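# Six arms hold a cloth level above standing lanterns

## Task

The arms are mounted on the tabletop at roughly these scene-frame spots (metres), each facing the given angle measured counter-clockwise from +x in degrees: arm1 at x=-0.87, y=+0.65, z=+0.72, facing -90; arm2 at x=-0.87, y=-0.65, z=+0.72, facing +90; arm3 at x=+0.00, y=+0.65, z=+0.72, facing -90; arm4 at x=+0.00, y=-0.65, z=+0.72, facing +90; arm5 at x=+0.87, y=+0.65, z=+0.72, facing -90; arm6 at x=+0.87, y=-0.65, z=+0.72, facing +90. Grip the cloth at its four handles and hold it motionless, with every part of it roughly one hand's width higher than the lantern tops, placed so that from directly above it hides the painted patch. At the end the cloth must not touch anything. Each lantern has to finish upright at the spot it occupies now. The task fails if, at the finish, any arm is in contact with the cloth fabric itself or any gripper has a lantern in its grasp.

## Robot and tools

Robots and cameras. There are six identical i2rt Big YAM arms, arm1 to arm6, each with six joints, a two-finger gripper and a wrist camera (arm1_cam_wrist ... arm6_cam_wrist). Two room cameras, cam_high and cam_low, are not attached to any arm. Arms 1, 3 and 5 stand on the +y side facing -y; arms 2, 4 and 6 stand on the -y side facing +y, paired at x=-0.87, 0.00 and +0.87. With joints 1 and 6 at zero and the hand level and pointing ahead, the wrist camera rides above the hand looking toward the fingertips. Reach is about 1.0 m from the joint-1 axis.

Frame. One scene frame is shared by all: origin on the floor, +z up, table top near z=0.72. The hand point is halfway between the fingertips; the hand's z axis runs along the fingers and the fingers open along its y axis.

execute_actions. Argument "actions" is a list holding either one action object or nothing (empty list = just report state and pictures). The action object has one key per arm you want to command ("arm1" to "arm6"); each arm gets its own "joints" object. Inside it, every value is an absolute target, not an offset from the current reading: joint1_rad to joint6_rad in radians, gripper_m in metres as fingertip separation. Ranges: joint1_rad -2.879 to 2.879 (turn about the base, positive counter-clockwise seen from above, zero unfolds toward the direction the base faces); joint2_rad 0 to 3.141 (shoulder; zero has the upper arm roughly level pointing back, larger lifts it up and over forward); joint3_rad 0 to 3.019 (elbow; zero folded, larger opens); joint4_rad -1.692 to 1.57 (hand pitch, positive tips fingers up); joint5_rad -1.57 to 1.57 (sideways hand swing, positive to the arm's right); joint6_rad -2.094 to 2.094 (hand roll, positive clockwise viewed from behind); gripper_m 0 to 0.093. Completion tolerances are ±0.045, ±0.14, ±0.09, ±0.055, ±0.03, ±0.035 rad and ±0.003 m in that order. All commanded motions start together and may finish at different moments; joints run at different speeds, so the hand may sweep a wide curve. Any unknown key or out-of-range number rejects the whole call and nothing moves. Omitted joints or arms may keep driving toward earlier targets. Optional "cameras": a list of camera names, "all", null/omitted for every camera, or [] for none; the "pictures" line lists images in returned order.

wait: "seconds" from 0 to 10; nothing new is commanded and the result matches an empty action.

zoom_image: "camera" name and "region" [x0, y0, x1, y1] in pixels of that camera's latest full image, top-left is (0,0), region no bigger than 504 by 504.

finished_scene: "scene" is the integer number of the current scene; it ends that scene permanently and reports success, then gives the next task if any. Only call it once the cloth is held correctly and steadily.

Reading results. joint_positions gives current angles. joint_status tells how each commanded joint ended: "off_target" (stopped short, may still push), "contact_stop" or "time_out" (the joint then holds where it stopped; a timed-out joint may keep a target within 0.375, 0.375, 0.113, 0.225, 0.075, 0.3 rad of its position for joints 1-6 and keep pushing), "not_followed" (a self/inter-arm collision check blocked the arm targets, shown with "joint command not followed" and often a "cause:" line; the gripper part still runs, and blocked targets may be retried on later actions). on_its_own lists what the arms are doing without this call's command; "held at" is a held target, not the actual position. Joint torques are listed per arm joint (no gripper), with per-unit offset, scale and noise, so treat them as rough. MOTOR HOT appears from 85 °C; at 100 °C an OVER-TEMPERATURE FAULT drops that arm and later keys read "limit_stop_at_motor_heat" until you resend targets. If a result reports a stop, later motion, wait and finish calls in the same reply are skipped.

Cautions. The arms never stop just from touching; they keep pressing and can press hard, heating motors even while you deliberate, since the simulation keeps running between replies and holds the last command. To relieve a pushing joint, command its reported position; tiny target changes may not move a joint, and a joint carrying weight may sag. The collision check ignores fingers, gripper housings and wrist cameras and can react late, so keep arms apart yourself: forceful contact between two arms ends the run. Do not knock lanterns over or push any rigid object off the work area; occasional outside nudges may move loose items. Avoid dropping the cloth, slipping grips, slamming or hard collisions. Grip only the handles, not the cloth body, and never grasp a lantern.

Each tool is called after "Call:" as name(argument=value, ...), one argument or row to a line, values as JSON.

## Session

Call:
execute_actions(
  actions=[],
)

Scene clock: 0.00 s.
Joint torques (N m, as the arm reports them, + toward a larger angle): no reading
Motor temperatures (°C, as the motors report them): arm1=[29 31 36 29 28 28] | arm2=[28 30 30 30 27 30] | arm3=[27 31 36 28 29 28] | arm4=[27 30 35 27 27 28] | arm5=[31 30 29 30 26 28] | arm6=[27 28 32 29 28 27]
arm1.joint_positions: joint1_rad=-0.008 joint2_rad=+0.434 joint3_rad=+1.482 joint4_rad=-1.527 joint5_rad=-0.016 joint6_rad=+0.005 gripper_m=+0.094
arm1.joint_status: not commanded
arm1.hand: x=-0.8750 y=+0.5326 z=+1.3268 quat_wxyz=(-0.372, -0.609, -0.600, +0.360) (m; scene frame)
arm2.joint_positions: joint1_rad=+0.002 joint2_rad=+0.451 joint3_rad=+1.455 joint4_rad=-1.532 joint5_rad=-0.001 joint6_rad=-0.009 gripper_m=+0.095
arm2.joint_status: not commanded
arm2.hand: x=-0.8756 y=-0.5188 z=+1.3173 quat_wxyz=(-0.356, +0.618, -0.610, -0.345) (m; scene frame)
arm3.joint_positions: joint1_rad=-0.015 joint2_rad=+0.432 joint3_rad=+1.462 joint4_rad=-1.527 joint5_rad=-0.007 joint6_rad=-0.010 gripper_m=+0.094
arm3.joint_status: not commanded
arm3.hand: x=-0.0031 y=+0.5313 z=+1.3591 quat_wxyz=(-0.354, -0.616, -0.599, +0.370) (m; scene frame)
arm4.joint_positions: joint1_rad=+0.013 joint2_rad=+0.423 joint3_rad=+1.480 joint4_rad=-1.520 joint5_rad=-0.004 joint6_rad=+0.005 gripper_m=+0.094
arm4.joint_status: not commanded
arm4.hand: x=+0.0029 y=-0.5377 z=+1.3395 quat_wxyz=(-0.372, +0.595, -0.608, -0.372) (m; scene frame)
arm5.joint_positions: joint1_rad=-0.014 joint2_rad=+0.450 joint3_rad=+1.470 joint4_rad=-1.540 joint5_rad=-0.006 joint6_rad=-0.017 gripper_m=+0.095
arm5.joint_status: not commanded
arm5.hand: x=+0.8757 y=+0.5298 z=+1.3411 quat_wxyz=(-0.361, -0.593, -0.628, +0.352) (m; scene frame)
arm6.joint_positions: joint1_rad=+0.002 joint2_rad=+0.435 joint3_rad=+1.460 joint4_rad=-1.541 joint5_rad=-0.010 joint6_rad=-0.002 gripper_m=+0.094
arm6.joint_status: not commanded
arm6.hand: x=+0.8710 y=-0.5298 z=+1.3649 quat_wxyz=(-0.353, +0.612, -0.611, -0.358) (m; scene frame)
pictures: arm1_cam_wrist, arm2_cam_wrist, arm3_cam_wrist, arm4_cam_wrist, arm5_cam_wrist, arm6_cam_wrist, cam_high, cam_low
Images, in order (width x height): arm1_cam_wrist 616x616, arm2_cam_wrist 616x616, arm3_cam_wrist 616x616, arm4_cam_wrist 616x616, arm5_cam_wrist 616x616, arm6_cam_wrist 616x616, cam_high 672x504, cam_low 672x504.

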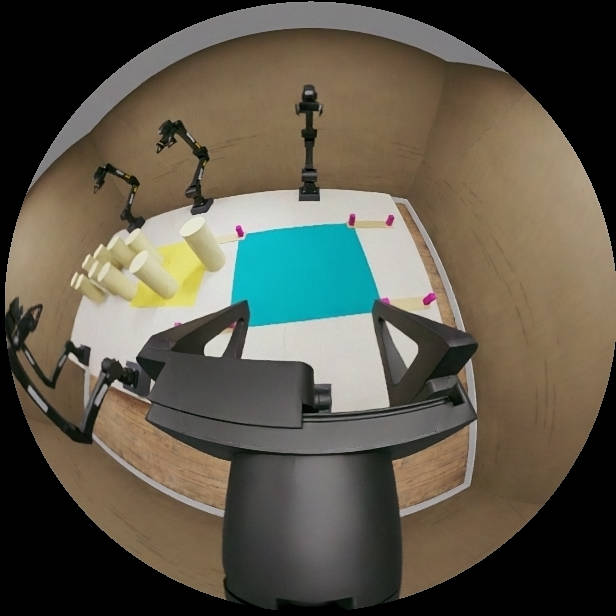

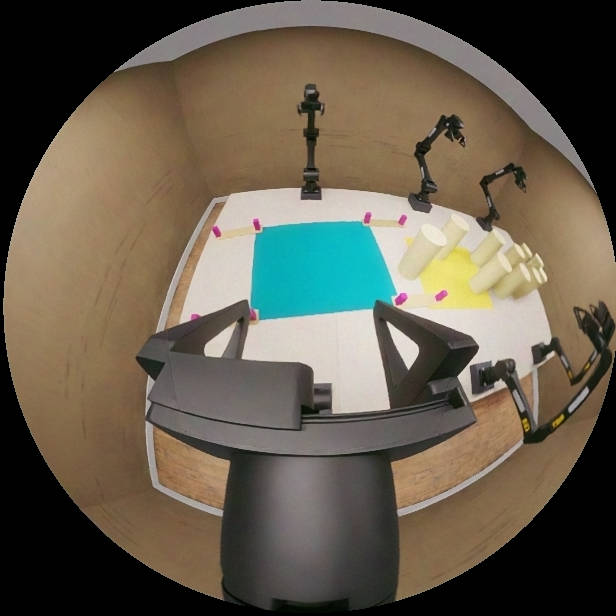

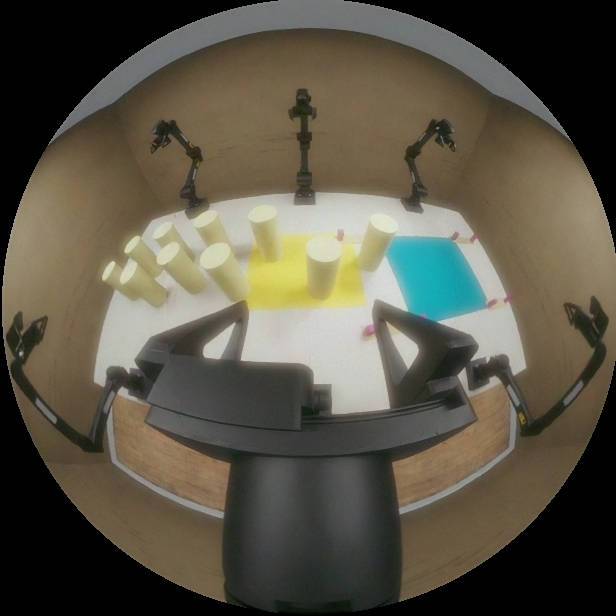

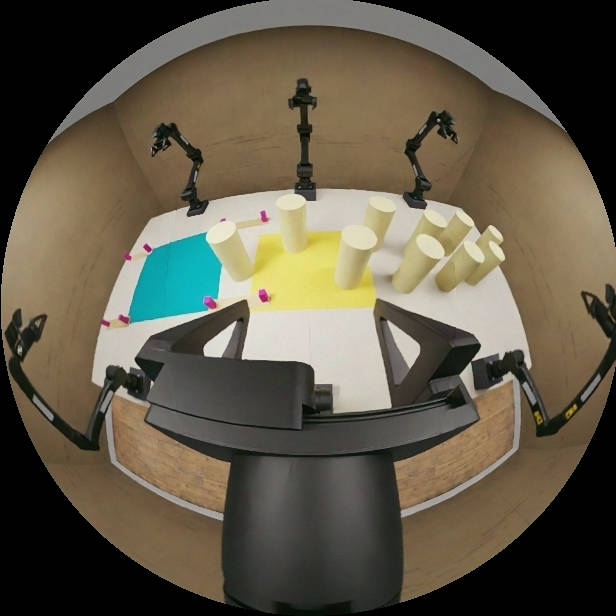

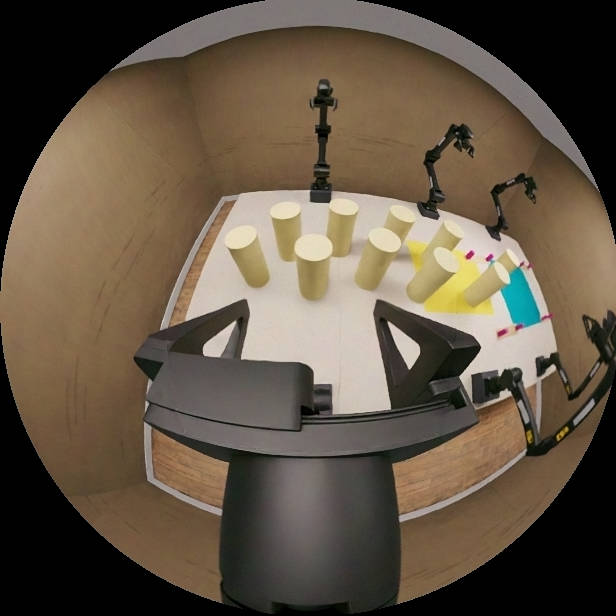

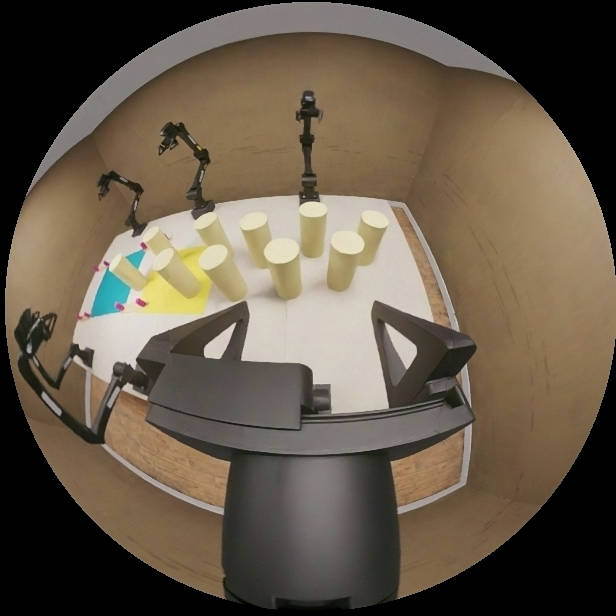

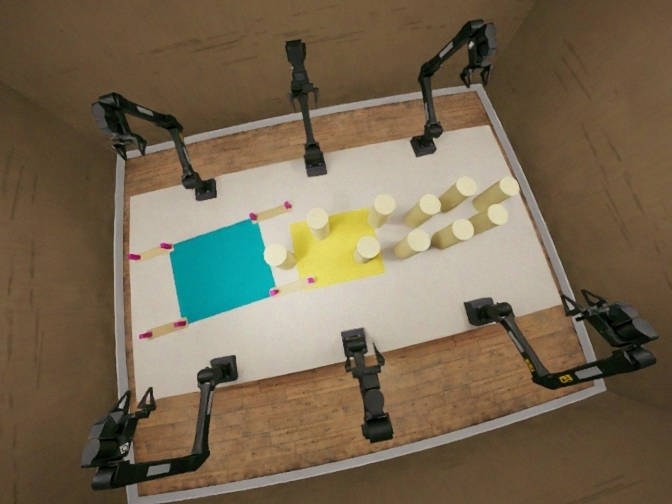

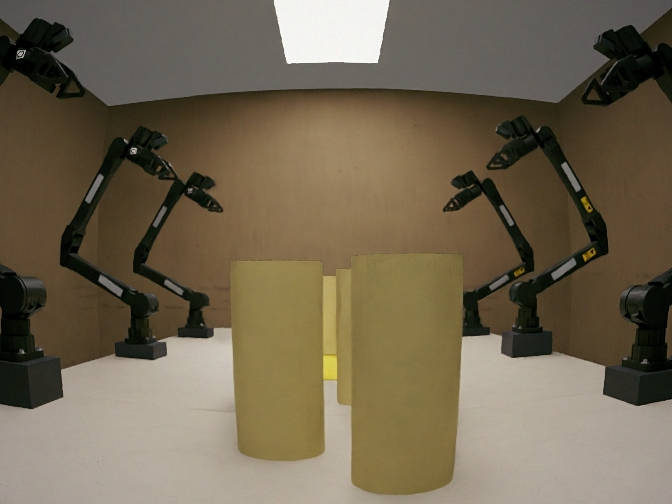

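Call:
zoom_image(
  camera="cam_high",
  region=[110, 170, 410, 395],
)

Region (110, 170, 410, 395) of cam_high's 672x504 image, scaled by 1.680, with more detail than that image has; it fills the top 378 rows of this view, and the rest is white.

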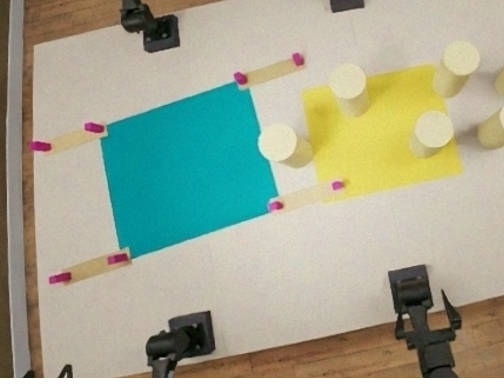

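Call:
execute_actions(
  actions=[
    {"arm1":{"joints":{"joint1_rad":-0.70,"joint2_rad":1.789,"joint3_rad":1.34,"joint4_rad":-1.097,"joint6_rad":-0.838}},"arm2":{"joints":{"joint1_rad":0.655,"joint2_rad":1.596,"joint3_rad":1.02,"joint4_rad":-0.977,"joint6_rad":0.525}},"arm3":{"joints":{"joint1_rad":-1.02,"joint2_rad":2.077,"joint3_rad":1.655,"joint4_rad":-1.12,"joint6_rad":-1.18}},"arm4":{"joints":{"joint1_rad":0.872,"joint2_rad":2.09,"joint3_rad":1.78,"joint4_rad":-1.232,"joint6_rad":0.73}}},
  ],
  cameras=["arm1_cam_wrist","arm2_cam_wrist","arm3_cam_wrist","arm4_cam_wrist"],
)

Scene clock: 35.50 s.
Joint torques (N m, as the arm reports them, + toward a larger angle): arm1=[  1.   -17.81   9.35   0.73   0.09  -0.1 ] | arm2=[ -0.21 -12.47   9.71   0.83  -0.01   0.16] | arm3=[  0.05 -20.7   10.53   0.28  -0.09  -0.18] | arm4=[ -1.39 -18.44  10.56   0.07  -0.05   0.23] | arm5=[ 0.18  5.38  6.03  2.03 -0.01  0.07] | arm6=[ 0.38  5.9   8.07  1.82  0.07 -0.01]
Motor temperatures (°C, as the motors report them): arm1=[29 32 38 29 28 28] | arm2=[28 30 32 30 27 30] | arm3=[27 31 38 28 29 28] | arm4=[27 30 37 27 27 28] | arm5=[31 30 31 31 26 28] | arm6=[27 28 34 30 28 27]
arm1.joint_positions: joint1_rad=-0.703 joint2_rad=+1.780 joint3_rad=+1.324 joint4_rad=-1.105 joint5_rad=-0.016 joint6_rad=-0.827 gripper_m=+0.095
arm1.joint_status: all done
arm1.hand: x=-1.2019 y=+0.2592 z=+0.8265 quat_wxyz=(-0.011, -0.664, -0.748, +0.000) (m; scene frame)
arm2.joint_positions: joint1_rad=+0.661 joint2_rad=+1.593 joint3_rad=+1.016 joint4_rad=-0.993 joint5_rad=-0.001 joint6_rad=+0.513 gripper_m=+0.095
arm2.joint_status: all done
arm2.hand: x=-1.1253 y=-0.3179 z=+0.8117 quat_wxyz=(-0.002, +0.756, -0.655, +0.006) (m; scene frame)
arm3.joint_positions: joint1_rad=-1.032 joint2_rad=+2.066 joint3_rad=+1.640 joint4_rad=-1.122 joint5_rad=-0.006 joint6_rad=-1.171 gripper_m=+0.094
arm3.joint_status: all done
arm3.hand: x=-0.5359 y=+0.3487 z=+0.8270 quat_wxyz=(+0.001, -0.667, -0.745, +0.012) (m; scene frame)
arm4.joint_positions: joint1_rad=+0.882 joint2_rad=+2.093 joint3_rad=+1.765 joint4_rad=-1.234 joint5_rad=-0.004 joint6_rad=+0.719 gripper_m=+0.094
arm4.joint_status: all done
arm4.hand: x=-0.4768 y=-0.2332 z=+0.8262 quat_wxyz=(+0.003, +0.752, -0.659, -0.005) (m; scene frame)
arm5.joint_positions: joint1_rad=-0.014 joint2_rad=+0.450 joint3_rad=+1.470 joint4_rad=-1.540 joint5_rad=-0.006 joint6_rad=-0.017 gripper_m=+0.095
arm5.joint_status: not commanded
arm5.hand: x=+0.8757 y=+0.5298 z=+1.3411 quat_wxyz=(-0.361, -0.593, -0.628, +0.352) (m; scene frame)
arm6.joint_positions: joint1_rad=+0.002 joint2_rad=+0.435 joint3_rad=+1.460 joint4_rad=-1.541 joint5_rad=-0.010 joint6_rad=-0.002 gripper_m=+0.094
arm6.joint_status: not commanded
arm6.hand: x=+0.8710 y=-0.5298 z=+1.3649 quat_wxyz=(-0.353, +0.612, -0.611, -0.358) (m; scene frame)
pictures: arm1_cam_wrist, arm2_cam_wrist, arm3_cam_wrist, arm4_cam_wrist
Images, in order (width x height): arm1_cam_wrist 616x616, arm2_cam_wrist 616x616, arm3_cam_wrist 616x616, arm4_cam_wrist 616x616.

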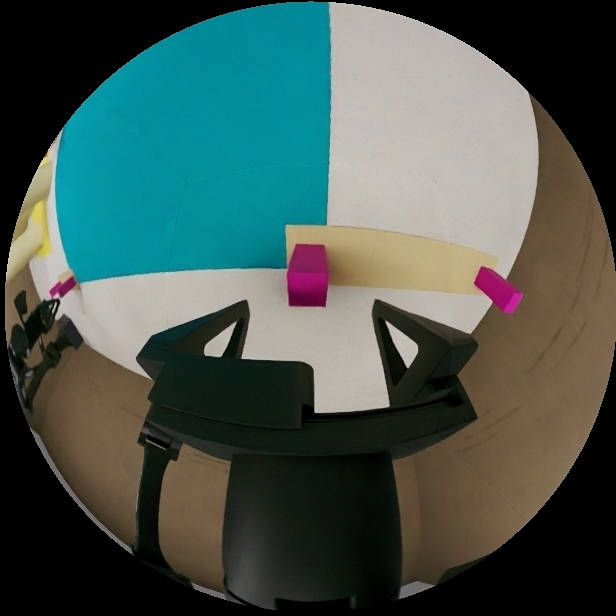

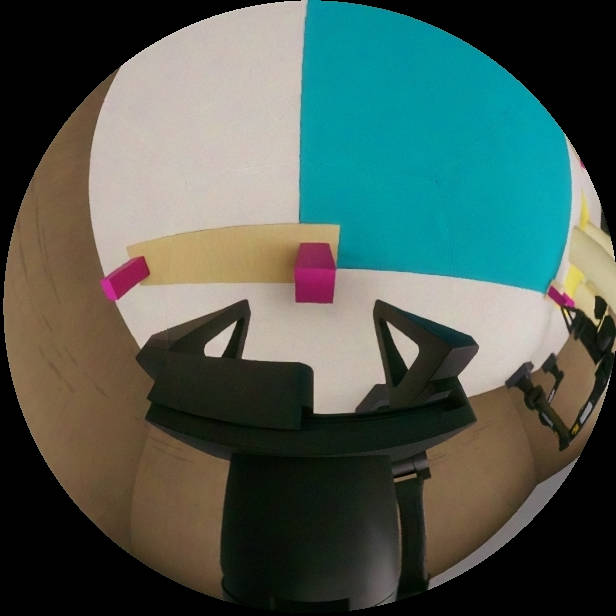

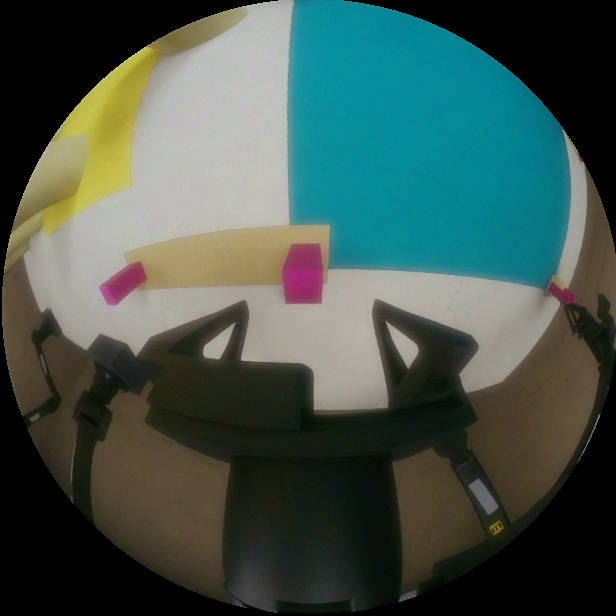

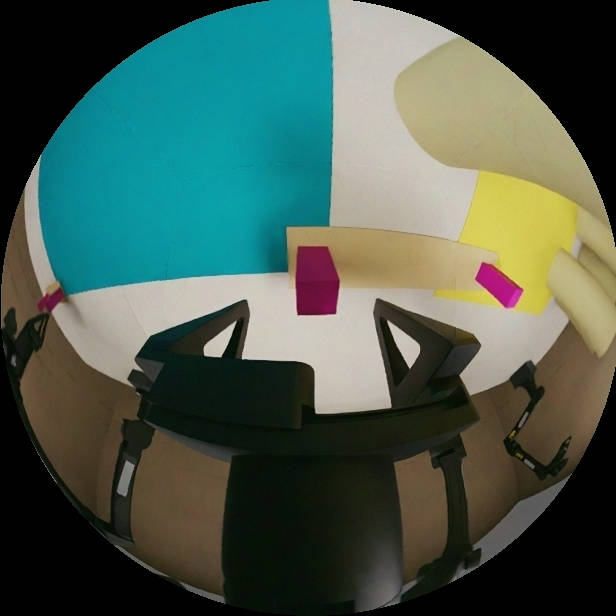

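Call:
execute_actions(
  actions=[
    {"arm1":{"joints":{"joint2_rad":1.858,"joint3_rad":1.262,"joint4_rad":-0.96}},"arm2":{"joints":{"joint2_rad":1.695,"joint3_rad":0.945,"joint4_rad":-0.813}},"arm3":{"joints":{"joint2_rad":2.157,"joint3_rad":1.585,"joint4_rad":-1.002}},"arm4":{"joints":{"joint2_rad":2.14,"joint3_rad":1.683,"joint4_rad":-1.107}}},
  ],
  cameras=["arm1_cam_wrist","arm2_cam_wrist","arm3_cam_wrist","arm4_cam_wrist"],
)

Scene clock: 46.37 s.
Joint torques (N m, as the arm reports them, + toward a larger angle): arm1=[  1.19 -18.35   8.21   0.83   0.06  -0.07] | arm2=[ -0.25 -14.33   8.43   0.81  -0.01   0.16] | arm3=[  0.33 -21.79   9.11   0.72  -0.06  -0.2 ] | arm4=[ -1.4  -18.2    8.79   0.51  -0.05   0.23] | arm5=[0.23 5.4  6.04 2.05 0.   0.07] | arm6=[ 0.44  6.01  8.02  1.84  0.06 -0.01]
Motor temperatures (°C, as the motors report them): arm1=[29 32 38 29 28 28] | arm2=[28 30 32 30 27 30] | arm3=[27 33 39 28 29 28] | arm4=[27 32 38 27 27 28] | arm5=[31 30 31 31 26 28] | arm6=[27 28 34 30 28 27]
arm1.joint_positions: joint1_rad=-0.703 joint2_rad=+1.851 joint3_rad=+1.250 joint4_rad=-0.972 joint5_rad=-0.016 joint6_rad=-0.827 gripper_m=+0.095
arm1.joint_status: all done
arm1.hand: x=-1.1974 y=+0.2639 z=+0.7674 quat_wxyz=(-0.011, -0.664, -0.748, -0.006) (m; scene frame)
arm2.joint_positions: joint1_rad=+0.661 joint2_rad=+1.702 joint3_rad=+0.942 joint4_rad=-0.828 joint5_rad=-0.001 joint6_rad=+0.513 gripper_m=+0.095
arm2.joint_status: all done
arm2.hand: x=-1.1203 y=-0.3237 z=+0.7468 quat_wxyz=(+0.000, +0.756, -0.655, +0.014) (m; scene frame)
arm3.joint_positions: joint1_rad=-1.032 joint2_rad=+2.154 joint3_rad=+1.577 joint4_rad=-1.017 joint5_rad=-0.006 joint6_rad=-1.172 gripper_m=+0.094
arm3.joint_status: all done
arm3.hand: x=-0.5244 y=+0.3552 z=+0.7546 quat_wxyz=(-0.006, -0.666, -0.745, -0.009) (m; scene frame)
arm4.joint_positions: joint1_rad=+0.882 joint2_rad=+2.143 joint3_rad=+1.683 joint4_rad=-1.122 joint5_rad=-0.004 joint6_rad=+0.719 gripper_m=+0.094
arm4.joint_status: all done
arm4.hand: x=-0.4695 y=-0.2397 z=+0.7668 quat_wxyz=(+0.003, +0.752, -0.659, +0.005) (m; scene frame)
arm5.joint_positions: joint1_rad=-0.014 joint2_rad=+0.450 joint3_rad=+1.470 joint4_rad=-1.540 joint5_rad=-0.006 joint6_rad=-0.017 gripper_m=+0.095
arm5.joint_status: not commanded
arm5.hand: x=+0.8757 y=+0.5298 z=+1.3411 quat_wxyz=(-0.361, -0.593, -0.628, +0.352) (m; scene frame)
arm6.joint_positions: joint1_rad=+0.002 joint2_rad=+0.435 joint3_rad=+1.460 joint4_rad=-1.541 joint5_rad=-0.010 joint6_rad=-0.002 gripper_m=+0.094
arm6.joint_status: not commanded
arm6.hand: x=+0.8710 y=-0.5298 z=+1.3649 quat_wxyz=(-0.353, +0.612, -0.611, -0.358) (m; scene frame)
pictures: arm1_cam_wrist, arm2_cam_wrist, arm3_cam_wrist, arm4_cam_wrist
Images, in order (width x height): arm1_cam_wrist 616x616, arm2_cam_wrist 616x616, arm3_cam_wrist 616x616, arm4_cam_wrist 616x616.

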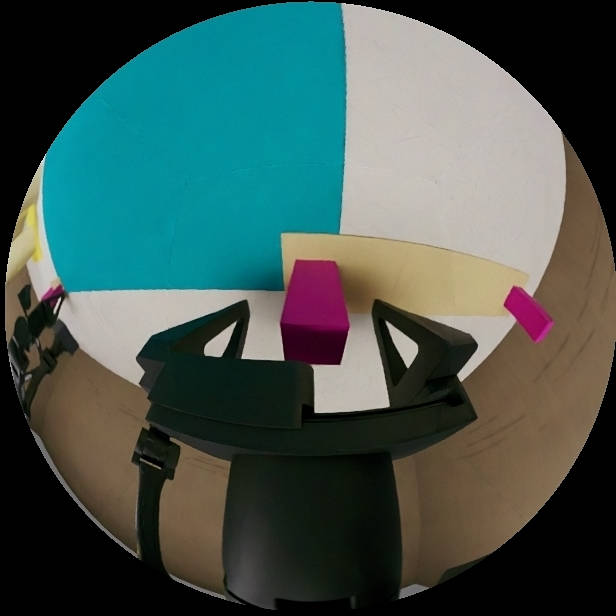

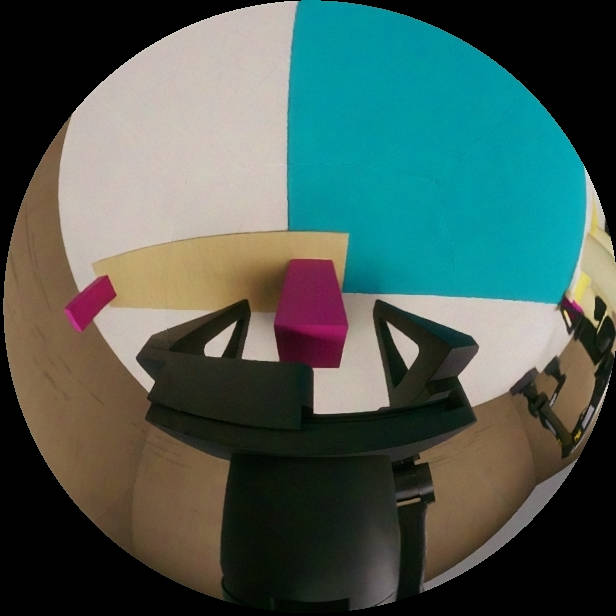

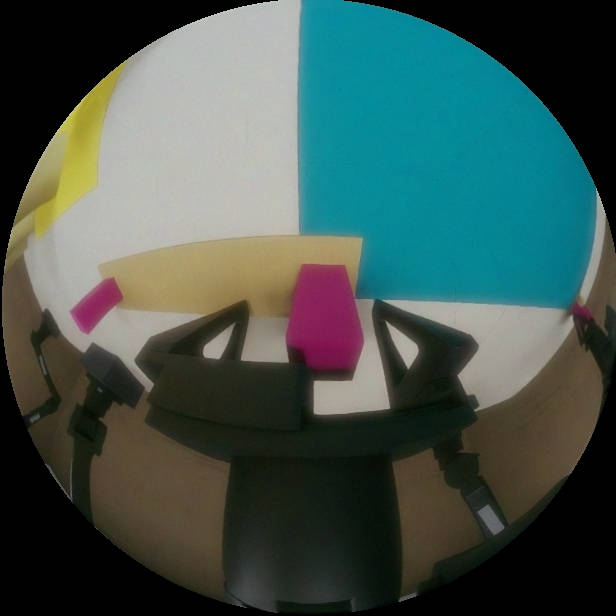

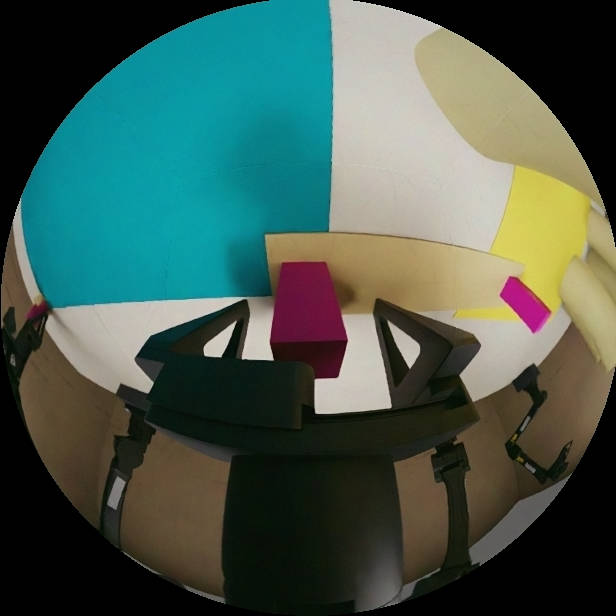

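Call:
execute_actions(
  actions=[
    {"arm1":{"joints":{"gripper_m":0.0}},"arm2":{"joints":{"gripper_m":0.0}},"arm3":{"joints":{"joint4_rad":-0.975,"gripper_m":0.0}},"arm4":{"joints":{"gripper_m":0.0}}},
  ],
  cameras=[],
)

Scene clock: 50.53 s.
Joint torques (N m, as the arm reports them, + toward a larger angle): arm1=[  1.25 -17.99   8.26   0.68   0.03  -0.04] | arm2=[ -0.22 -14.19   8.43   0.78   0.01   0.16] | arm3=[  0.42 -21.98   9.06   0.78  -0.06  -0.16] | arm4=[ -1.49 -18.88   8.8    0.44   0.09   0.22] | arm5=[0.07 5.29 6.04 2.05 0.   0.07] | arm6=[ 0.54  6.07  8.09  1.9   0.07 -0.01]
Motor temperatures (°C, as the motors report them): arm1=[29 32 38 29 28 28] | arm2=[28 30 32 30 27 30] | arm3=[27 33 39 28 29 28] | arm4=[27 32 38 27 27 28] | arm5=[31 30 31 31 26 28] | arm6=[27 28 35 30 28 27]
arm1.joint_positions: joint1_rad=-0.703 joint2_rad=+1.851 joint3_rad=+1.250 joint4_rad=-0.970 joint5_rad=-0.014 joint6_rad=-0.830 gripper_m=+0.029
arm1.joint_status: gripper_m off_target (ended at +0.029, target +0.000)
arm1.hand: x=-1.1980 y=+0.2636 z=+0.7674 quat_wxyz=(-0.010, -0.663, -0.749, -0.005) (m; scene frame)
arm2.joint_positions: joint1_rad=+0.661 joint2_rad=+1.702 joint3_rad=+0.942 joint4_rad=-0.828 joint5_rad=-0.001 joint6_rad=+0.513 gripper_m=+0.029
arm2.joint_status: gripper_m off_target (ended at +0.029, target +0.000)
arm2.hand: x=-1.1204 y=-0.3237 z=+0.7468 quat_wxyz=(+0.000, +0.755, -0.655, +0.014) (m; scene frame)
arm3.joint_positions: joint1_rad=-1.032 joint2_rad=+2.154 joint3_rad=+1.577 joint4_rad=-0.989 joint5_rad=-0.007 joint6_rad=-1.174 gripper_m=+0.029
arm3.joint_status: gripper_m off_target (ended at +0.029, target +0.000); the others done
arm3.hand: x=-0.5304 y=+0.3516 z=+0.7545 quat_wxyz=(-0.002, -0.665, -0.746, +0.005) (m; scene frame)
arm4.joint_positions: joint1_rad=+0.882 joint2_rad=+2.143 joint3_rad=+1.683 joint4_rad=-1.118 joint5_rad=-0.007 joint6_rad=+0.722 gripper_m=+0.029
arm4.joint_status: gripper_m off_target (ended at +0.029, target +0.000)
arm4.hand: x=-0.4705 y=-0.2396 z=+0.7668 quat_wxyz=(+0.004, +0.752, -0.660, +0.003) (m; scene frame)
arm5.joint_positions: joint1_rad=-0.014 joint2_rad=+0.450 joint3_rad=+1.470 joint4_rad=-1.540 joint5_rad=-0.006 joint6_rad=-0.017 gripper_m=+0.095
arm5.joint_status: not commanded
arm5.hand: x=+0.8757 y=+0.5298 z=+1.3411 quat_wxyz=(-0.361, -0.593, -0.628, +0.352) (m; scene frame)
arm6.joint_positions: joint1_rad=+0.002 joint2_rad=+0.435 joint3_rad=+1.460 joint4_rad=-1.541 joint5_rad=-0.010 joint6_rad=-0.002 gripper_m=+0.094
arm6.joint_status: not commanded
arm6.hand: x=+0.8710 y=-0.5298 z=+1.3649 quat_wxyz=(-0.353, +0.612, -0.611, -0.358) (m; scene frame)
pictures: none
No camera images: the call's "cameras" was empty. Leave "cameras" out to get every camera's image.

Call:
execute_actions(
  actions=[
    {"arm1":{"joints":{"joint1_rad":-0.69,"joint2_rad":1.525,"joint3_rad":1.435,"joint4_rad":-1.47,"joint6_rad":-0.687}},"arm2":{"joints":{"joint1_rad":0.69,"joint2_rad":1.56,"joint3_rad":1.425,"joint4_rad":-1.43,"joint6_rad":0.685}},"arm3":{"joints":{"joint1_rad":-0.93,"joint2_rad":1.96,"joint3_rad":1.87,"joint4_rad":-1.485,"joint6_rad":-0.944}},"arm4":{"joints":{"joint1_rad":0.982,"joint2_rad":1.97,"joint3_rad":2.0,"joint4_rad":-1.595,"joint6_rad":0.962}}},
  ],
  cameras=[],
)

Call:
execute_actions(
  actions=[
    {"arm1":{"joints":{"joint1_rad":-0.685,"joint2_rad":1.41,"joint3_rad":1.91,"joint4_rad":-1.69,"joint6_rad":-0.685}},"arm2":{"joints":{"joint1_rad":0.725,"joint2_rad":1.378,"joint3_rad":1.825,"joint4_rad":-1.69,"joint6_rad":0.72}},"arm3":{"joints":{"joint1_rad":-0.925,"joint2_rad":1.822,"joint3_rad":2.275,"joint4_rad":-1.69,"joint6_rad":-0.94}},"arm4":{"joints":{"joint1_rad":1.015,"joint2_rad":1.772,"joint3_rad":2.295,"joint4_rad":-1.69,"joint6_rad":0.995}}},
  ],
  cameras=["cam_high","cam_low"],
)

Scene clock: 73.07 s.
Joint torques (N m, as the arm reports them, + toward a larger angle): arm1=[  0.77 -14.58  11.    -0.1    0.51   0.14] | arm2=[  0.85 -14.71  15.1   -0.21  -0.32   0.16] | arm3=[ -1.36 -21.07  10.53  -0.77  -0.12  -0.02] | arm4=[ -1.13 -18.99  11.73  -0.98   0.08   0.29] | arm5=[ 0.27  5.37  6.05  2.04 -0.01  0.07] | arm6=[0.58 5.94 8.08 1.83 0.08 0.  ]
Motor temperatures (°C, as the motors report them): arm1=[29 33 39 29 28 28] | arm2=[28 31 32 30 27 30] | arm3=[27 34 39 28 29 28] | arm4=[27 33 38 27 27 28] | arm5=[31 30 31 31 26 28] | arm6=[27 28 35 30 28 27]
arm1.joint_positions: joint1_rad=-0.689 joint2_rad=+1.518 joint3_rad=+1.411 joint4_rad=-1.459 joint5_rad=-0.029 joint6_rad=-0.700 gripper_m=+0.029
arm1.joint_status: all done
arm1.hand: x=-1.1570 y=+0.3002 z=+0.9799 quat_wxyz=(-0.017, -0.705, -0.709, -0.004) (m; scene frame)
arm2.joint_positions: joint1_rad=+0.683 joint2_rad=+1.564 joint3_rad=+1.374 joint4_rad=-1.416 joint5_rad=+0.009 joint6_rad=+0.673 gripper_m=+0.029
arm2.joint_status: all done
arm2.hand: x=-1.1548 y=-0.2944 z=+0.9497 quat_wxyz=(-0.004, +0.708, -0.706, +0.024) (m; scene frame)
arm3.joint_positions: joint1_rad=-0.921 joint2_rad=+1.956 joint3_rad=+1.864 joint4_rad=-1.462 joint5_rad=-0.006 joint6_rad=-0.951 gripper_m=+0.029
arm3.joint_status: all done
arm3.hand: x=-0.4963 y=+0.2932 z=+0.9740 quat_wxyz=(-0.001, -0.706, -0.708, +0.010) (m; scene frame)
arm4.joint_positions: joint1_rad=+0.993 joint2_rad=+1.985 joint3_rad=+1.980 joint4_rad=-1.569 joint5_rad=-0.007 joint6_rad=+0.949 gripper_m=+0.029
arm4.joint_status: all done
arm4.hand: x=-0.5073 y=-0.2982 z=+0.9725 quat_wxyz=(+0.004, +0.712, -0.702, +0.001) (m; scene frame)
arm5.joint_positions: joint1_rad=-0.014 joint2_rad=+0.450 joint3_rad=+1.470 joint4_rad=-1.540 joint5_rad=-0.006 joint6_rad=-0.017 gripper_m=+0.095
arm5.joint_status: not commanded
arm5.hand: x=+0.8757 y=+0.5298 z=+1.3411 quat_wxyz=(-0.361, -0.593, -0.628, +0.352) (m; scene frame)
arm6.joint_positions: joint1_rad=+0.002 joint2_rad=+0.435 joint3_rad=+1.460 joint4_rad=-1.541 joint5_rad=-0.010 joint6_rad=-0.002 gripper_m=+0.094
arm6.joint_status: not commanded
arm6.hand: x=+0.8710 y=-0.5298 z=+1.3649 quat_wxyz=(-0.353, +0.612, -0.611, -0.358) (m; scene frame)
pictures: none
No camera images: the call's "cameras" was empty. Leave "cameras" out to get every camera's image.

Scene clock: 74.73 s.
Joint torques (N m, as the arm reports them, + toward a larger angle): arm1=[  0.48 -13.15  11.56   0.74   0.4    0.17] | arm2=[  1.52 -11.62  13.6    0.45  -0.45   0.15] | arm3=[ -1.39 -19.37  11.49   0.04  -0.1    0.02] | arm4=[  0.56 -17.31  11.03  -0.09   0.07   0.19] | arm5=[ 0.21  5.49  6.04  2.07 -0.01  0.07] | arm6=[ 0.47  6.01  8.06  1.81  0.06 -0.01]
Motor temperatures (°C, as the motors report them): arm1=[29 33 39 29 28 28] | arm2=[28 31 33 30 27 30] | arm3=[27 34 39 28 29 28] | arm4=[27 33 39 27 27 28] | arm5=[31 30 31 31 26 28] | arm6=[27 28 35 30 28 27]
arm1.joint_positions: joint1_rad=-0.682 joint2_rad=+1.405 joint3_rad=+1.874 joint4_rad=-1.678 joint5_rad=-0.026 joint6_rad=-0.695 gripper_m=+0.029
arm1.joint_status: all done
joint sent to its limit — the command would take arm1.joint4_rad past its lower limit, so that joint was sent only as far as its limit.
arm1.hand: x=-1.1597 y=+0.2952 z=+1.2122 quat_wxyz=(-0.032, -0.692, -0.700, +0.173) (m; scene frame)
arm2.joint_positions: joint1_rad=+0.713 joint2_rad=+1.385 joint3_rad=+1.792 joint4_rad=-1.680 joint5_rad=+0.012 joint6_rad=+0.708 gripper_m=+0.029
arm2.joint_status: all done
joint sent to its limit — the command would take arm2.joint4_rad past its lower limit, so that joint was sent only as far as its limit.
arm2.hand: x=-1.1602 y=-0.3108 z=+1.1893 quat_wxyz=(-0.019, +0.700, -0.700, -0.141) (m; scene frame)
arm3.joint_positions: joint1_rad=-0.921 joint2_rad=+1.825 joint3_rad=+2.258 joint4_rad=-1.662 joint5_rad=-0.006 joint6_rad=-0.946 gripper_m=+0.029
arm3.joint_status: all done
joint sent to its limit — the command would take arm3.joint4_rad past its lower limit, so that joint was sent only as far as its limit.
arm3.hand: x=-0.4961 y=+0.2932 z=+1.2080 quat_wxyz=(+0.025, -0.697, -0.696, +0.169) (m; scene frame)
arm4.joint_positions: joint1_rad=+1.001 joint2_rad=+1.798 joint3_rad=+2.281 joint4_rad=-1.658 joint5_rad=-0.007 joint6_rad=+0.986 gripper_m=+0.029
arm4.joint_status: all done
joint sent to its limit — the command would take arm4.joint4_rad past its lower limit, so that joint was sent only as far as its limit.
arm4.hand: x=-0.5003 y=-0.3089 z=+1.2049 quat_wxyz=(+0.042, +0.689, -0.698, -0.193) (m; scene frame)
arm5.joint_positions: joint1_rad=-0.014 joint2_rad=+0.450 joint3_rad=+1.470 joint4_rad=-1.540 joint5_rad=-0.006 joint6_rad=-0.017 gripper_m=+0.095
arm5.joint_status: not commanded
arm5.hand: x=+0.8757 y=+0.5298 z=+1.3411 quat_wxyz=(-0.361, -0.593, -0.628, +0.352) (m; scene frame)
arm6.joint_positions: joint1_rad=+0.002 joint2_rad=+0.435 joint3_rad=+1.460 joint4_rad=-1.541 joint5_rad=-0.010 joint6_rad=-0.002 gripper_m=+0.094
arm6.joint_status: not commanded
arm6.hand: x=+0.8710 y=-0.5298 z=+1.3649 quat_wxyz=(-0.353, +0.612, -0.611, -0.358) (m; scene frame)
pictures: cam_high, cam_low
Images, in order (width x height): cam_high 672x504, cam_low 672x504.

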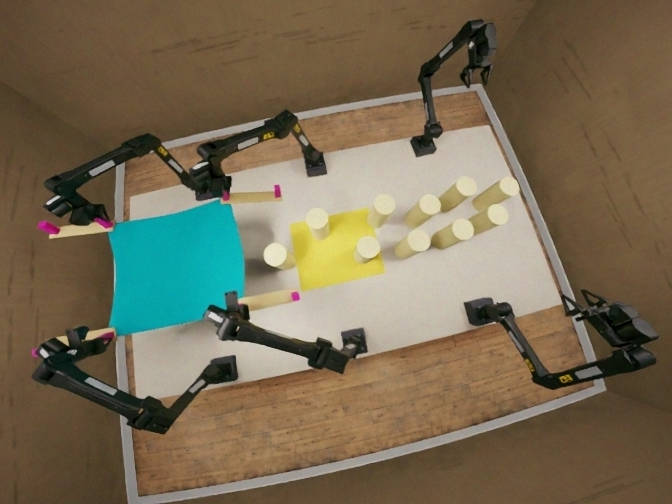

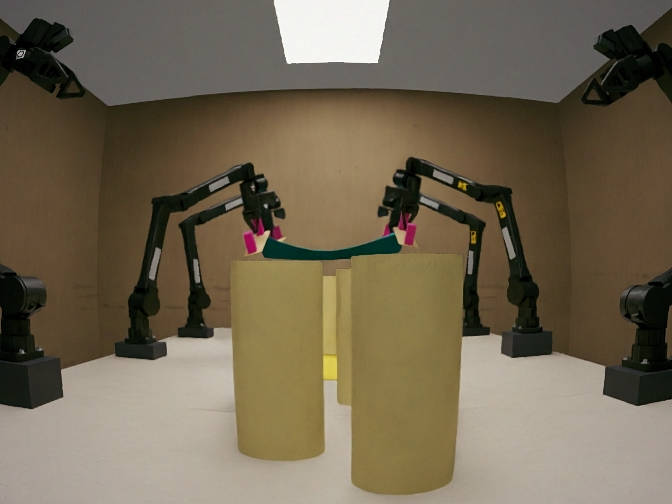

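Call:
execute_actions(
  actions=[
    {"arm1":{"joints":{"joint1_rad":-0.02,"joint2_rad":1.157,"joint3_rad":1.685,"joint6_rad":-0.02}},"arm2":{"joints":{"joint1_rad":0.03,"joint2_rad":1.036,"joint3_rad":1.55,"joint6_rad":0.01}},"arm3":{"joints":{"joint1_rad":-0.50,"joint2_rad":1.325,"joint3_rad":1.712,"joint6_rad":-0.515}},"arm4":{"joints":{"joint1_rad":0.615,"joint2_rad":1.198,"joint3_rad":1.692,"joint6_rad":0.58}}},
  ],
  cameras=[],
)

Call:
execute_actions(
  actions=[
    {"arm1":{"joints":{"joint1_rad":0.635,"joint2_rad":1.38,"joint3_rad":1.89,"joint6_rad":0.64}},"arm2":{"joints":{"joint1_rad":-0.69,"joint2_rad":1.298,"joint3_rad":1.77,"joint6_rad":-0.71}},"arm3":{"joints":{"joint1_rad":0.205,"joint2_rad":1.19,"joint3_rad":1.548,"joint6_rad":0.195}},"arm4":{"joints":{"joint1_rad":-0.17,"joint2_rad":1.045,"joint3_rad":1.52,"joint6_rad":-0.212}}},
  ],
  cameras=[],
)

Call:
execute_actions(
  actions=[
    {"arm1":{"joints":{"joint1_rad":0.994,"joint2_rad":1.874,"joint3_rad":2.419,"joint6_rad":0.998}},"arm2":{"joints":{"joint1_rad":-1.018,"joint2_rad":1.854,"joint3_rad":2.343,"joint6_rad":-1.035}},"arm3":{"joints":{"joint1_rad":0.814,"joint2_rad":1.54,"joint3_rad":1.858,"joint6_rad":0.80}},"arm4":{"joints":{"joint1_rad":-0.786,"joint2_rad":1.474,"joint3_rad":1.879,"joint6_rad":-0.82}}},
  ],
  cameras=["cam_high","cam_low","arm1_cam_wrist","arm2_cam_wrist","arm3_cam_wrist","arm4_cam_wrist"],
)

Scene clock: 99.43 s.
Joint torques (N m, as the arm reports them, + toward a larger angle): arm1=[ 1.28 -9.65  9.93  0.78  0.46  0.13] | arm2=[ 0.61 -4.54 10.56  0.63 -0.54 -0.11] | arm3=[ -1.01 -11.23  10.59  -0.15  -0.24   0.04] | arm4=[ 0.   -8.47 10.12  0.03  0.16  0.01] | arm5=[ 0.17  5.32  6.02  2.05 -0.01  0.08] | arm6=[ 0.51  5.87  8.05  1.86  0.08 -0.01]
Motor temperatures (°C, as the motors report them): arm1=[29 32 41 29 28 28] | arm2=[28 31 34 30 27 30] | arm3=[27 34 41 28 29 28] | arm4=[27 33 40 27 27 28] | arm5=[31 30 31 31 26 28] | arm6=[27 28 35 30 28 27]
arm1.joint_positions: joint1_rad=-0.019 joint2_rad=+1.161 joint3_rad=+1.670 joint4_rad=-1.678 joint5_rad=-0.026 joint6_rad=-0.028 gripper_m=+0.029
arm1.joint_status: all done
arm1.hand: x=-0.8793 y=+0.2856 z=+1.2218 quat_wxyz=(-0.149, -0.690, -0.696, +0.131) (m; scene frame)
arm2.joint_positions: joint1_rad=+0.025 joint2_rad=+1.041 joint3_rad=+1.548 joint4_rad=-1.680 joint5_rad=+0.013 joint6_rad=+0.019 gripper_m=+0.029
arm2.joint_status: all done
arm2.hand: x=-0.8788 y=-0.3296 z=+1.2119 quat_wxyz=(-0.144, +0.694, -0.693, -0.132) (m; scene frame)
arm3.joint_positions: joint1_rad=-0.499 joint2_rad=+1.333 joint3_rad=+1.706 joint4_rad=-1.662 joint5_rad=-0.001 joint6_rad=-0.525 gripper_m=+0.029
arm3.joint_status: all done
arm3.hand: x=-0.2118 y=+0.2849 z=+1.2164 quat_wxyz=(-0.036, -0.700, -0.700, +0.137) (m; scene frame)
arm4.joint_positions: joint1_rad=+0.607 joint2_rad=+1.219 joint3_rad=+1.688 joint4_rad=-1.660 joint5_rad=-0.010 joint6_rad=+0.593 gripper_m=+0.029
arm4.joint_status: all done
arm4.hand: x=-0.2112 y=-0.3267 z=+1.2233 quat_wxyz=(-0.032, +0.690, -0.699, -0.187) (m; scene frame)
arm5.joint_positions: joint1_rad=-0.014 joint2_rad=+0.450 joint3_rad=+1.470 joint4_rad=-1.540 joint5_rad=-0.006 joint6_rad=-0.017 gripper_m=+0.095
arm5.joint_status: not commanded
arm5.hand: x=+0.8757 y=+0.5298 z=+1.3411 quat_wxyz=(-0.361, -0.593, -0.628, +0.352) (m; scene frame)
arm6.joint_positions: joint1_rad=+0.002 joint2_rad=+0.435 joint3_rad=+1.460 joint4_rad=-1.541 joint5_rad=-0.010 joint6_rad=-0.002 gripper_m=+0.094
arm6.joint_status: not commanded
arm6.hand: x=+0.8710 y=-0.5298 z=+1.3649 quat_wxyz=(-0.353, +0.612, -0.611, -0.358) (m; scene frame)
pictures: none
No camera images: the call's "cameras" was empty. Leave "cameras" out to get every camera's image.

Scene clock: 101.17 s.
Joint torques (N m, as the arm reports them, + toward a larger angle): arm1=[  0.87 -15.67  13.26   0.77   0.33   0.12] | arm2=[  0.53 -12.65  16.61   0.48  -0.27  -0.1 ] | arm3=[  0.5  -10.09  10.46  -0.15  -0.33   0.02] | arm4=[-1.7  -5.85  9.88  0.04  0.23  0.02] | arm5=[0.21 5.3  6.01 2.05 0.   0.07] | arm6=[0.35 5.99 8.09 1.84 0.06 0.01]
Motor temperatures (°C, as the motors report them): arm1=[29 32 41 29 28 28] | arm2=[28 31 35 30 27 30] | arm3=[27 34 41 28 29 28] | arm4=[27 33 40 27 27 28] | arm5=[31 30 31 31 26 28] | arm6=[27 28 35 30 28 27]
arm1.joint_positions: joint1_rad=+0.637 joint2_rad=+1.409 joint3_rad=+1.834 joint4_rad=-1.680 joint5_rad=-0.021 joint6_rad=+0.631 gripper_m=+0.029
arm1.joint_status: all done
arm1.hand: x=-0.6047 y=+0.2856 z=+1.1989 quat_wxyz=(-0.159, -0.697, -0.699, +0.009) (m; scene frame)
arm2.joint_positions: joint1_rad=-0.693 joint2_rad=+1.332 joint3_rad=+1.701 joint4_rad=-1.682 joint5_rad=+0.004 joint6_rad=-0.700 gripper_m=+0.029
arm2.joint_status: all done
arm2.hand: x=-0.6054 y=-0.3292 z=+1.1790 quat_wxyz=(-0.130, +0.702, -0.700, -0.003) (m; scene frame)
arm3.joint_positions: joint1_rad=+0.191 joint2_rad=+1.209 joint3_rad=+1.544 joint4_rad=-1.663 joint5_rad=+0.004 joint6_rad=+0.185 gripper_m=+0.029
arm3.joint_status: all done
arm3.hand: x=+0.0600 y=+0.2838 z=+1.1939 quat_wxyz=(-0.098, -0.709, -0.694, +0.072) (m; scene frame)
arm4.joint_positions: joint1_rad=-0.156 joint2_rad=+1.055 joint3_rad=+1.521 joint4_rad=-1.660 joint5_rad=-0.014 joint6_rad=-0.200 gripper_m=+0.029
arm4.joint_status: all done
arm4.hand: x=+0.0592 y=-0.3296 z=+1.2053 quat_wxyz=(-0.151, +0.700, -0.689, -0.111) (m; scene frame)
arm5.joint_positions: joint1_rad=-0.014 joint2_rad=+0.450 joint3_rad=+1.470 joint4_rad=-1.540 joint5_rad=-0.006 joint6_rad=-0.017 gripper_m=+0.095
arm5.joint_status: not commanded
arm5.hand: x=+0.8757 y=+0.5298 z=+1.3411 quat_wxyz=(-0.361, -0.593, -0.628, +0.352) (m; scene frame)
arm6.joint_positions: joint1_rad=+0.002 joint2_rad=+0.435 joint3_rad=+1.460 joint4_rad=-1.541 joint5_rad=-0.010 joint6_rad=-0.002 gripper_m=+0.094
arm6.joint_status: not commanded
arm6.hand: x=+0.8710 y=-0.5298 z=+1.3649 quat_wxyz=(-0.353, +0.612, -0.611, -0.358) (m; scene frame)
pictures: none
No camera images: the call's "cameras" was empty. Leave "cameras" out to get every camera's image.

Scene clock: 102.77 s.
Joint torques (N m, as the arm reports them, + toward a larger angle): arm1=[  1.37 -24.61  12.42   0.4    0.12   0.15] | arm2=[ -0.37 -22.84  15.94   0.08  -0.06  -0.12] | arm3=[  0.16 -17.3   15.01   0.03  -0.69   0.  ] | arm4=[ -1.69 -12.14  15.44   0.25   0.59   0.09] | arm5=[0.21 5.35 6.04 2.07 0.   0.07] | arm6=[0.42 6.03 8.06 1.85 0.07 0.  ]
Motor temperatures (°C, as the motors report them): arm1=[29 32 41 29 28 28] | arm2=[28 31 35 30 27 30] | arm3=[27 34 41 28 29 28] | arm4=[27 33 40 27 27 28] | arm5=[31 30 31 31 26 28] | arm6=[27 28 35 30 28 27]
arm1.joint_positions: joint1_rad=+0.989 joint2_rad=+1.914 joint3_rad=+2.372 joint4_rad=-1.671 joint5_rad=-0.014 joint6_rad=+0.987 gripper_m=+0.029
arm1.joint_status: all done
arm1.hand: x=-0.3387 y=+0.2946 z=+1.1650 quat_wxyz=(-0.175, -0.696, -0.695, -0.047) (m; scene frame)
arm2.joint_positions: joint1_rad=-1.010 joint2_rad=+1.893 joint3_rad=+2.282 joint4_rad=-1.669 joint5_rad=-0.002 joint6_rad=-1.022 gripper_m=+0.029
arm2.joint_status: all done
arm2.hand: x=-0.3388 y=-0.3161 z=+1.1449 quat_wxyz=(-0.143, +0.702, -0.696, +0.038) (m; scene frame)
arm3.joint_positions: joint1_rad=+0.799 joint2_rad=+1.563 joint3_rad=+1.806 joint4_rad=-1.675 joint5_rad=+0.015 joint6_rad=+0.792 gripper_m=+0.029
arm3.joint_status: all done
arm3.hand: x=+0.3412 y=+0.2957 z=+1.1559 quat_wxyz=(-0.069, -0.713, -0.698, +0.009) (m; scene frame)
arm4.joint_positions: joint1_rad=-0.772 joint2_rad=+1.492 joint3_rad=+1.820 joint4_rad=-1.671 joint5_rad=-0.026 joint6_rad=-0.811 gripper_m=+0.029
arm4.joint_status: all done
arm4.hand: x=+0.3405 y=-0.3153 z=+1.1654 quat_wxyz=(-0.113, +0.707, -0.698, -0.012) (m; scene frame)
arm5.joint_positions: joint1_rad=-0.014 joint2_rad=+0.450 joint3_rad=+1.470 joint4_rad=-1.540 joint5_rad=-0.006 joint6_rad=-0.017 gripper_m=+0.095
arm5.joint_status: not commanded
arm5.hand: x=+0.8757 y=+0.5298 z=+1.3411 quat_wxyz=(-0.361, -0.593, -0.628, +0.352) (m; scene frame)
arm6.joint_positions: joint1_rad=+0.002 joint2_rad=+0.435 joint3_rad=+1.460 joint4_rad=-1.541 joint5_rad=-0.010 joint6_rad=-0.002 gripper_m=+0.094
arm6.joint_status: not commanded
arm6.hand: x=+0.8710 y=-0.5298 z=+1.3649 quat_wxyz=(-0.353, +0.612, -0.611, -0.358) (m; scene frame)
pictures: arm1_cam_wrist, arm2_cam_wrist, arm3_cam_wrist, arm4_cam_wrist, cam_high, cam_low
Images, in order (width x height): arm1_cam_wrist 616x616, arm2_cam_wrist 616x616, arm3_cam_wrist 616x616, arm4_cam_wrist 616x616, cam_high 672x504, cam_low 672x504.

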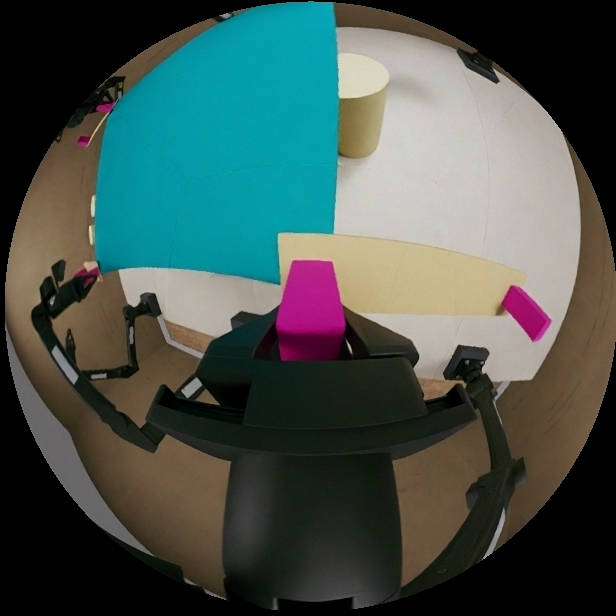

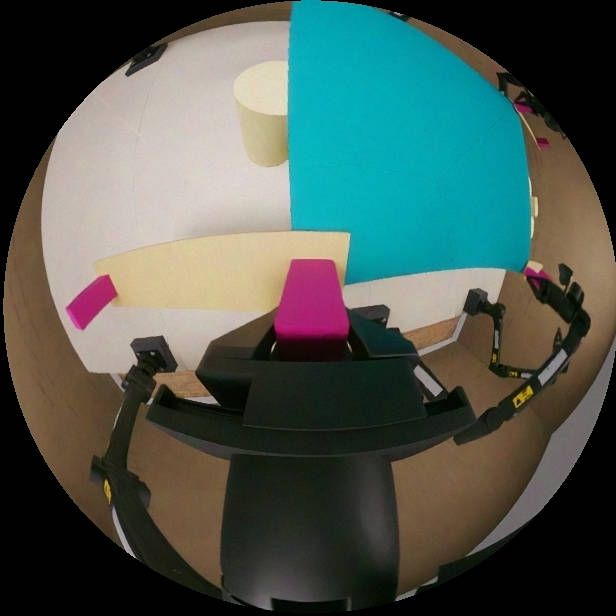

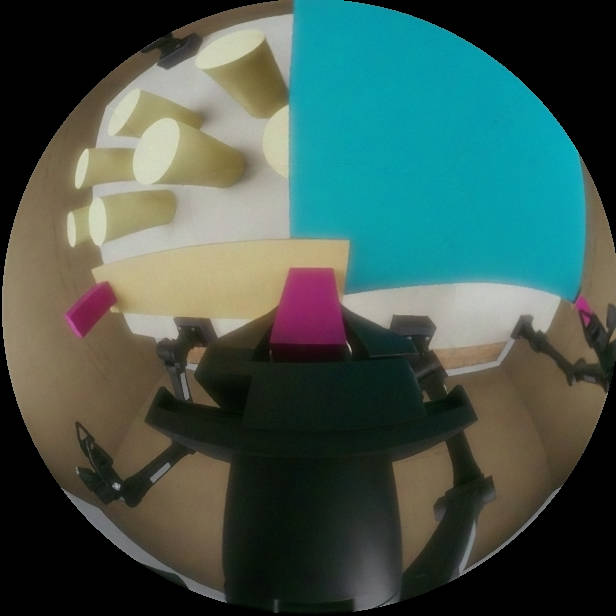

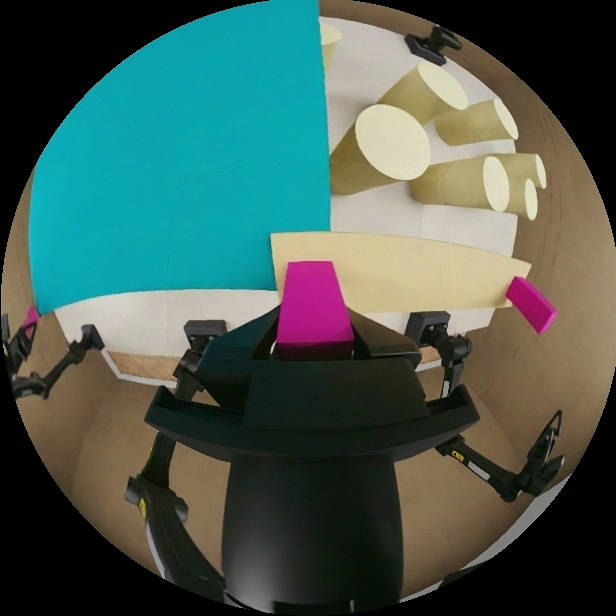

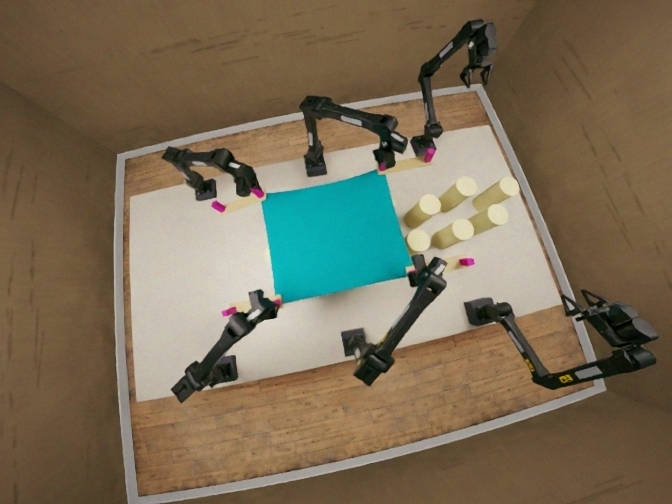

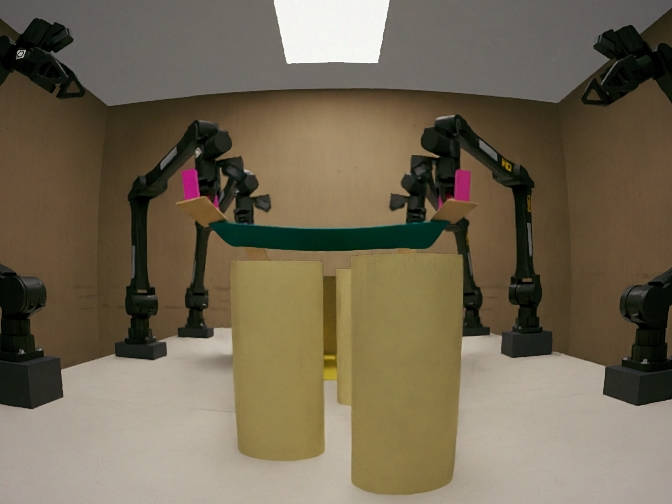

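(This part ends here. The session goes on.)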